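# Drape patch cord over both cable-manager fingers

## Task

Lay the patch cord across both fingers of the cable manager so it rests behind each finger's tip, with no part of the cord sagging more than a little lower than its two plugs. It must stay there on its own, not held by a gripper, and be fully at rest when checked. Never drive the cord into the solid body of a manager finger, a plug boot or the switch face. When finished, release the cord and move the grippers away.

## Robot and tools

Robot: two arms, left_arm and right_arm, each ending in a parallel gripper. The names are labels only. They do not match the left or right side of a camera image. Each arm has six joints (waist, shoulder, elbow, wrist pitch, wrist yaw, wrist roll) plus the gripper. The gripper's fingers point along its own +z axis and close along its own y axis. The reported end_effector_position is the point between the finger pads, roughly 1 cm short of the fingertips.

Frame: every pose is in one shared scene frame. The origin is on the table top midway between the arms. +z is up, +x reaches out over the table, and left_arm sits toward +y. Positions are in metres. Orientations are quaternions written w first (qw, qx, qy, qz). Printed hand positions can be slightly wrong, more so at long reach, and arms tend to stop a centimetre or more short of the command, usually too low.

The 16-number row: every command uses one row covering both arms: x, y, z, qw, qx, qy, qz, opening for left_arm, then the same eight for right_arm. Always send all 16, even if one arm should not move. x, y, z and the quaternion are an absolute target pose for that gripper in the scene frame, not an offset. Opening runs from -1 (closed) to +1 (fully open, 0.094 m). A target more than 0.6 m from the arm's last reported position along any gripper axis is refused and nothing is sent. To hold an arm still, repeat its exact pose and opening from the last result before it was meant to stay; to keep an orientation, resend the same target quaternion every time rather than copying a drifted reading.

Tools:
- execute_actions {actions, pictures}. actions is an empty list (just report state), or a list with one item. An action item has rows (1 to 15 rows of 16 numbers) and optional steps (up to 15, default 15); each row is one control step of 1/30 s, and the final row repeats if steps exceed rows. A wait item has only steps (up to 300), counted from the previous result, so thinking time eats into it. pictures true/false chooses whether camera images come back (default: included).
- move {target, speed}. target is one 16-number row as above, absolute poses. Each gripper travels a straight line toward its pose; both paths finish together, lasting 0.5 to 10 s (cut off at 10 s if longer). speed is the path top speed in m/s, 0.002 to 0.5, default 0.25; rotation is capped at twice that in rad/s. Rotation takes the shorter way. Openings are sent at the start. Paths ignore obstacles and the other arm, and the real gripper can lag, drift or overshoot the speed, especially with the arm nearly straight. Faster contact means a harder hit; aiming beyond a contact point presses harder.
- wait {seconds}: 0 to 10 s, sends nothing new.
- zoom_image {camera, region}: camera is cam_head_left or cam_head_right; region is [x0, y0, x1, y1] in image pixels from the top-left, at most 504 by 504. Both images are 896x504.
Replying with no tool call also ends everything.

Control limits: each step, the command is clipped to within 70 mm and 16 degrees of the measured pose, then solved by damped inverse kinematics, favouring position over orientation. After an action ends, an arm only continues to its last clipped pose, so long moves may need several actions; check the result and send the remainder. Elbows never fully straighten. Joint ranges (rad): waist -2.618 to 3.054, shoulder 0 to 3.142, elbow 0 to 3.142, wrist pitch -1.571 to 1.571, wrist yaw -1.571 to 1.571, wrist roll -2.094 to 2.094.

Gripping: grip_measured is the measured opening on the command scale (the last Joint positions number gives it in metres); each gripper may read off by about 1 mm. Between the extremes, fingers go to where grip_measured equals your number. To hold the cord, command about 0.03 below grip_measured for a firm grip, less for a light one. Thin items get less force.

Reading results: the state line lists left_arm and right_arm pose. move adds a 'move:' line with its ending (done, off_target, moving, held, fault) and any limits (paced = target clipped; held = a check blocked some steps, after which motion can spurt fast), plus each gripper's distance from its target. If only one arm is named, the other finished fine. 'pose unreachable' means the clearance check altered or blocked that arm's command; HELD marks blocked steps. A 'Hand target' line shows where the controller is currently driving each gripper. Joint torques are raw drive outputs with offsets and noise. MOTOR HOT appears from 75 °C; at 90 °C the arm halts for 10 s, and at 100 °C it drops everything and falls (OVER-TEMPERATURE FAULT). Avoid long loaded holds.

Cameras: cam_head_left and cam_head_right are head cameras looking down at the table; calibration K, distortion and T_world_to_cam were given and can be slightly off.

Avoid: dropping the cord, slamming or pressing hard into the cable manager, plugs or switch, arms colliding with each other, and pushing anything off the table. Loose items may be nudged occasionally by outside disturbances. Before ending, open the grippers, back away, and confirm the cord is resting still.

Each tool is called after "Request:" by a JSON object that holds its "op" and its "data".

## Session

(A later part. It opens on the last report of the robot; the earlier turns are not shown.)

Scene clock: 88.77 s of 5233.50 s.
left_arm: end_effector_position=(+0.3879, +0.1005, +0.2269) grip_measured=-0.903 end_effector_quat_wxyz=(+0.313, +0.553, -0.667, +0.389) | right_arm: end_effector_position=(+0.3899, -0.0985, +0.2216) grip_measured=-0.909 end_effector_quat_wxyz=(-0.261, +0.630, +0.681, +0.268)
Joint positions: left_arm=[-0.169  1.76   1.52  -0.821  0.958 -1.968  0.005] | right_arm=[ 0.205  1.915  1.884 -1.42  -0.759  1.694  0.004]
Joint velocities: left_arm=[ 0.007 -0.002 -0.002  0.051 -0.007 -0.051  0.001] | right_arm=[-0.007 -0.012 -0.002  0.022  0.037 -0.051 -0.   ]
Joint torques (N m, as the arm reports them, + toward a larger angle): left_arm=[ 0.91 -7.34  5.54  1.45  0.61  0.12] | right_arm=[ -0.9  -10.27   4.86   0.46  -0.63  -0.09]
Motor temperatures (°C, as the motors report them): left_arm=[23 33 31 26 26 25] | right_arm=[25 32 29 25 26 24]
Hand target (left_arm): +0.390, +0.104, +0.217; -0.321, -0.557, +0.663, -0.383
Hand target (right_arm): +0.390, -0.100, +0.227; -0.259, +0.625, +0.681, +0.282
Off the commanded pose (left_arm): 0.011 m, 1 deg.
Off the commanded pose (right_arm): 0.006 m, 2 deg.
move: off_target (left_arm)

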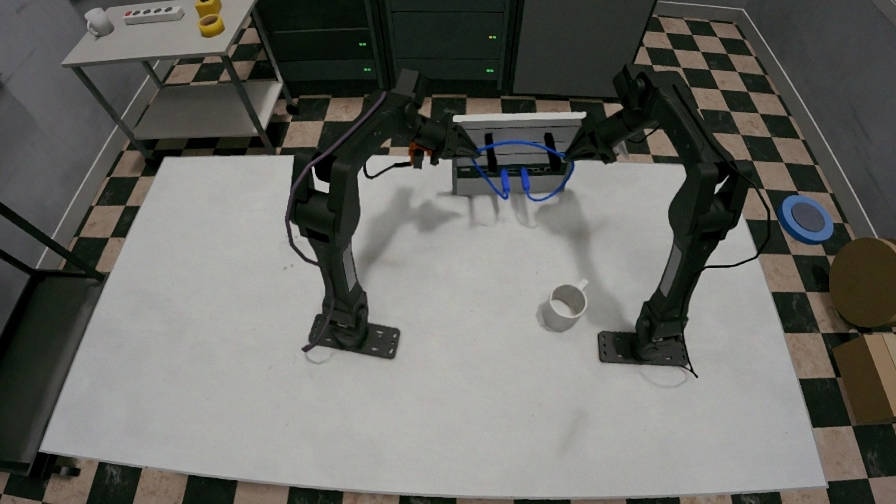

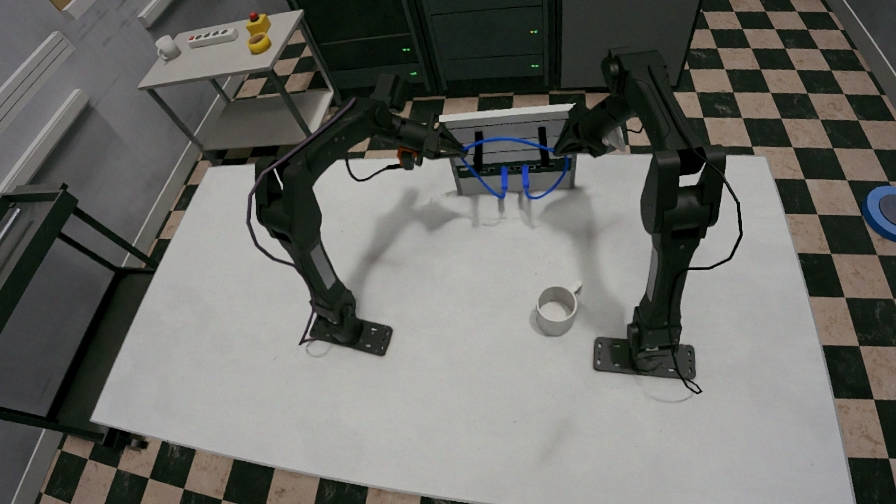

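Request:
{"op": "execute_actions", "data": {"actions": [{"rows":[[0.39,0.104,0.217,-0.321,-0.557,0.663,-0.383,-0.8,0.39,-0.10,0.227,-0.259,0.625,0.681,0.282,-0.8],[0.39,0.104,0.217,-0.321,-0.557,0.663,-0.383,-0.8,0.39,-0.10,0.227,-0.259,0.625,0.681,0.282,-0.8],[0.39,0.104,0.217,-0.321,-0.557,0.663,-0.383,-0.8,0.39,-0.10,0.227,-0.259,0.625,0.681,0.282,-0.8],[0.39,0.104,0.217,-0.321,-0.557,0.663,-0.383,-0.55,0.39,-0.10,0.227,-0.259,0.625,0.681,0.282,-0.55]],"steps":15}], "pictures": false}}

Request:
{"op": "move", "data": {"target": [0.39,0.16,0.245,-0.321,-0.557,0.663,-0.383,-0.55, 0.39,-0.145,0.265,-0.259,0.625,0.681,0.282,-0.55], "speed": 0.05}}

Request:
{"op": "zoom_image", "data": {"camera": "cam_head_left", "region": [430, 105, 610, 225]}}

Request:
{"op": "zoom_image", "data": {"camera": "cam_head_right", "region": [420, 100, 600, 220]}}

Scene clock: 91.27 s of 5233.50 s.
left_arm: end_effector_position=(+0.3898, +0.1013, +0.2276) grip_measured=-0.552 end_effector_quat_wxyz=(+0.311, +0.552, -0.667, +0.392) | right_arm: end_effector_position=(+0.3910, -0.0982, +0.2219) grip_measured=-0.552 end_effector_quat_wxyz=(-0.260, +0.628, +0.682, +0.270)
Joint positions: left_arm=[-0.166  1.76   1.52  -0.814  0.959 -1.968  0.021] | right_arm=[ 0.205  1.915  1.884 -1.414 -0.76   1.693  0.021]
Joint velocities: left_arm=[ 0.007 -0.017  0.002 -0.022 -0.051 -0.051  0.   ] | right_arm=[-0.007  0.007  0.007 -0.095  0.037 -0.007 -0.001]
Joint torques (N m, as the arm reports them, + toward a larger angle): left_arm=[ 0.52 -7.33  5.6   1.4   0.63  0.11] | right_arm=[ -0.84 -10.23   4.89   0.47  -0.61  -0.06]
Motor temperatures (°C, as the motors report them): left_arm=[23 33 31 26 26 25] | right_arm=[25 33 29 25 26 24]
Hand target (left_arm): +0.390, +0.104, +0.217; -0.321, -0.557, +0.663, -0.383
Hand target (right_arm): +0.390, -0.100, +0.227; -0.259, +0.625, +0.681, +0.282
Off the commanded pose (left_arm): 0.011 m, 2 deg.
Off the commanded pose (right_arm): 0.006 m, 1 deg.
Steps of this call (steps 1 to 60: nothing new was sent; steps 61 to 75: all 15 steps of this action). Readings (end_effector_position):
61: left_arm (+0.3883, +0.1004, +0.2271) | right_arm (+0.3902, -0.0984, +0.2217)
62: left_arm (+0.3882, +0.1004, +0.2272) | right_arm (+0.3902, -0.0984, +0.2217)
64: left_arm (+0.3883, +0.1003, +0.2272) | right_arm (+0.3903, -0.0984, +0.2217)
68: left_arm (+0.3893, +0.1010, +0.2274) | right_arm (+0.3906, -0.0983, +0.2218)
75: the state above

Scene clock: 93.37 s of 5233.50 s.
left_arm: end_effector_position=(+0.3886, +0.1590, +0.2431) grip_measured=-0.552 end_effector_quat_wxyz=(+0.313, +0.559, -0.666, +0.383) | right_arm: end_effector_position=(+0.3933, -0.1437, +0.2485) grip_measured=-0.552 end_effector_quat_wxyz=(-0.244, +0.640, +0.668, +0.292)
Joint positions: left_arm=[-0.009  1.776  1.634 -1.154  1.011 -1.705  0.021] | right_arm=[ 0.076  1.898  1.966 -1.548 -0.777  1.59   0.021]
Joint velocities: left_arm=[ 0.002 -0.007 -0.012  0.037 -0.007  0.007  0.001] | right_arm=[ 0.007  0.002 -0.012 -0.037 -0.007 -0.022 -0.001]
Joint torques (N m, as the arm reports them, + toward a larger angle): left_arm=[ 0.58 -7.2   7.7   0.78  0.71  0.12] | right_arm=[ -0.8  -10.51   7.34   0.17  -0.64  -0.06]
Motor temperatures (°C, as the motors report them): left_arm=[23 33 31 26 26 25] | right_arm=[25 34 29 25 26 24]
Hand target (left_arm): +0.391, +0.160, +0.245; -0.320, -0.558, +0.663, -0.384
Hand target (right_arm): +0.389, -0.145, +0.264; -0.238, +0.633, +0.669, +0.309
Off the commanded pose (left_arm): 0.003 m, 1 deg.
Off the commanded pose (right_arm): 0.017 m, 3 deg.
joint sent to its limit (right arm) — the command would take joint 4 (wrist pitch) past its lower limit, so that joint was sent only as far as its limit.
move: off_target (right_arm)

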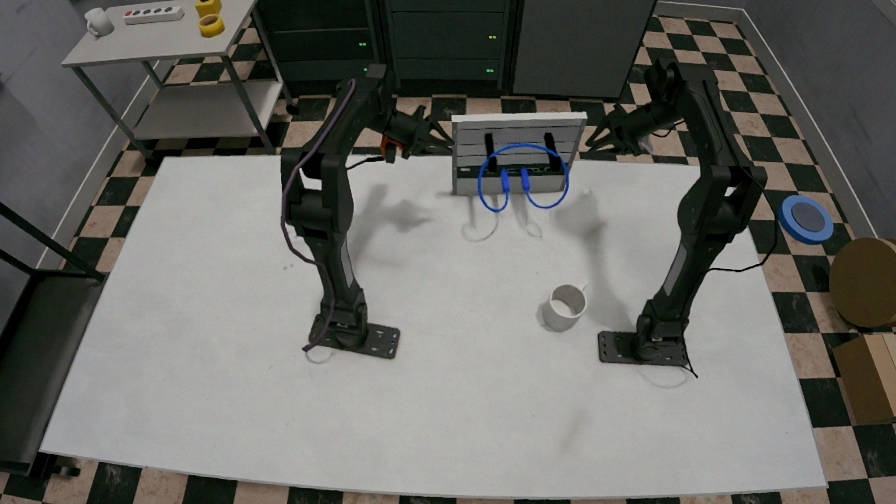

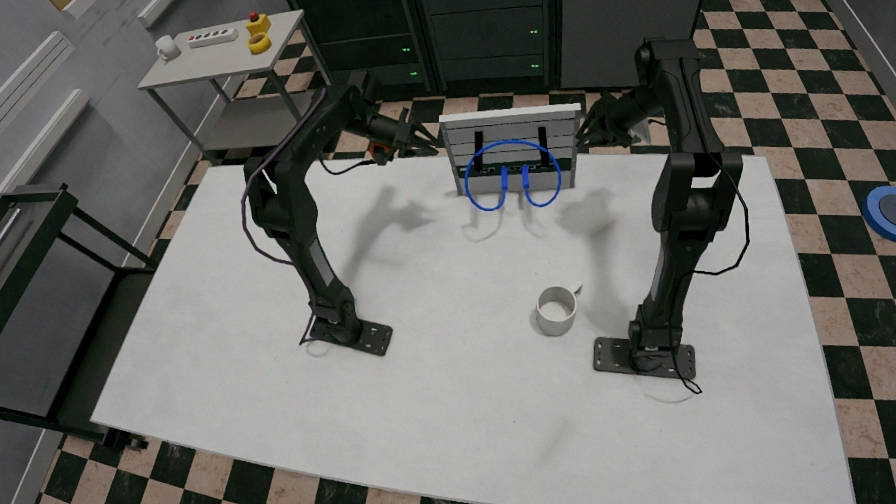

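Region (430, 105, 610, 225) of cam_head_left's 896x504 image, scaled by 2.800, with more detail than that image has.

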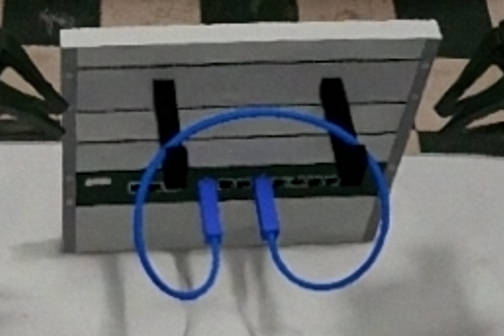

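Region (420, 100, 600, 220) of cam_head_right's 896x504 image, scaled by 2.800, with more detail than that image has.

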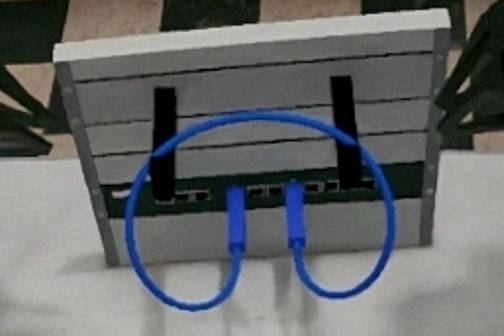

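Request:
{"op": "move", "data": {"target": [0.30,0.25,0.25,-0.321,-0.557,0.663,-0.383,0.5, 0.30,-0.25,0.25,-0.259,0.625,0.681,0.282,0.5], "speed": 0.2}}

Request:
{"op": "zoom_image", "data": {"camera": "cam_head_left", "region": [460, 110, 590, 225]}}

Request:
{"op": "zoom_image", "data": {"camera": "cam_head_right", "region": [450, 110, 580, 225]}}

Scene clock: 98.20 s of 5233.50 s.
left_arm: end_effector_position=(+0.3072, +0.2489, +0.2471) grip_measured=+0.498 end_effector_quat_wxyz=(+0.294, +0.572, -0.656, +0.395) | right_arm: end_effector_position=(+0.3037, -0.2484, +0.2494) grip_measured=+0.498 end_effector_quat_wxyz=(-0.144, +0.669, +0.644, +0.342)
Joint positions: left_arm=[ 0.29   1.527  1.391 -1.546  1.026 -1.228  0.07 ] | right_arm=[-0.309  1.46   1.492 -1.561 -0.759  1.265  0.07 ]
Joint velocities: left_arm=[-0.022  0.007 -0.002 -0.022 -0.007  0.051  0.001] | right_arm=[ 0.002  0.007 -0.007 -0.022  0.022 -0.051  0.   ]
Joint torques (N m, as the arm reports them, + toward a larger angle): left_arm=[ 0.66 -7.23  4.5   0.16  0.6   0.1 ] | right_arm=[-0.62 -6.6   4.38  0.21 -0.41 -0.11]
Motor temperatures (°C, as the motors report them): left_arm=[22 33 31 26 26 25] | right_arm=[25 35 29 25 26 24]
Hand target (left_arm): +0.301, +0.250, +0.249; -0.295, -0.572, +0.655, -0.397
Hand target (right_arm): +0.298, -0.248, +0.249; -0.141, +0.668, +0.646, +0.342
Off the commanded pose (left_arm): 0.008 m, 4 deg.
Off the commanded pose (right_arm): 0.004 m, 16 deg; orientation clipped at the last step of the last action.
joint sent to its limit (left arm) — the command would take joint 4 (wrist pitch) past its lower limit, so that joint was sent only as far as its limit.
joint sent to its limit (right arm) — the command would take joint 4 (wrist pitch) past its lower limit, so that joint was sent only as far as its limit.
After step 90, 0.57 s passed at rest.
move: off_target (left_arm, right_arm); limits=paced

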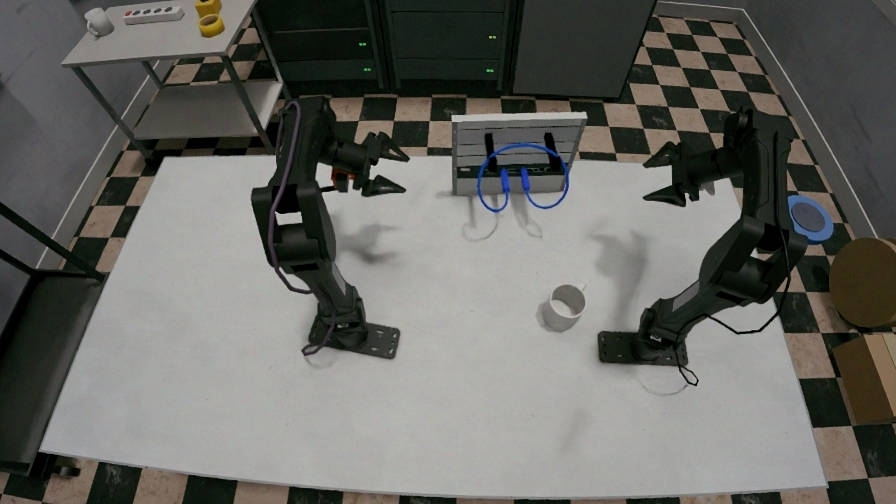

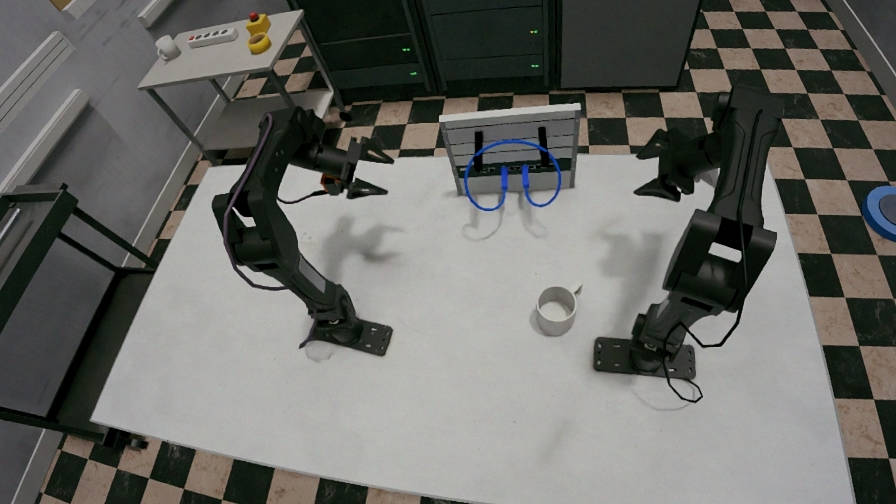

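Region (460, 110, 590, 225) of cam_head_left's 896x504 image, scaled by 3.877, with more detail than that image has; it fills the top 446 rows of this view, and the rest is white.

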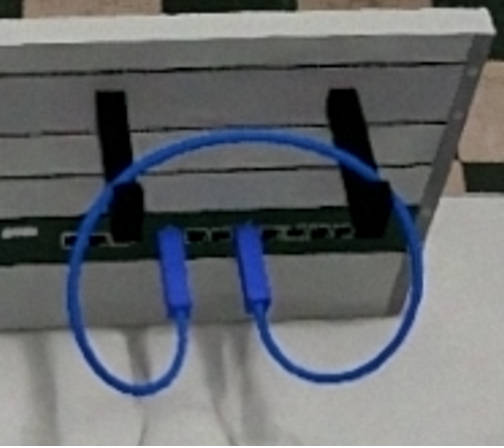

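Region (450, 110, 580, 225) of cam_head_right's 896x504 image, scaled by 3.877, with more detail than that image has; it fills the top 446 rows of this view, and the rest is white.

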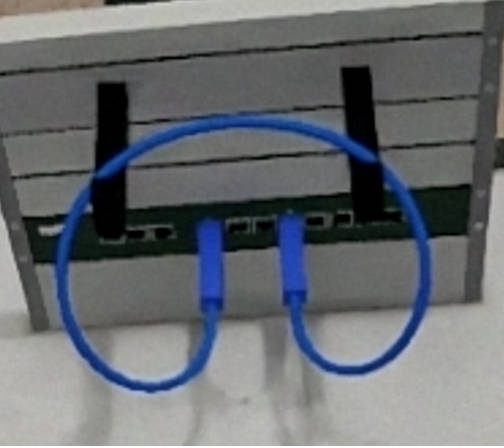

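Request:
{"op": "finished_scene", "data": {"scene": 1}}

The scene is finished: the task was done.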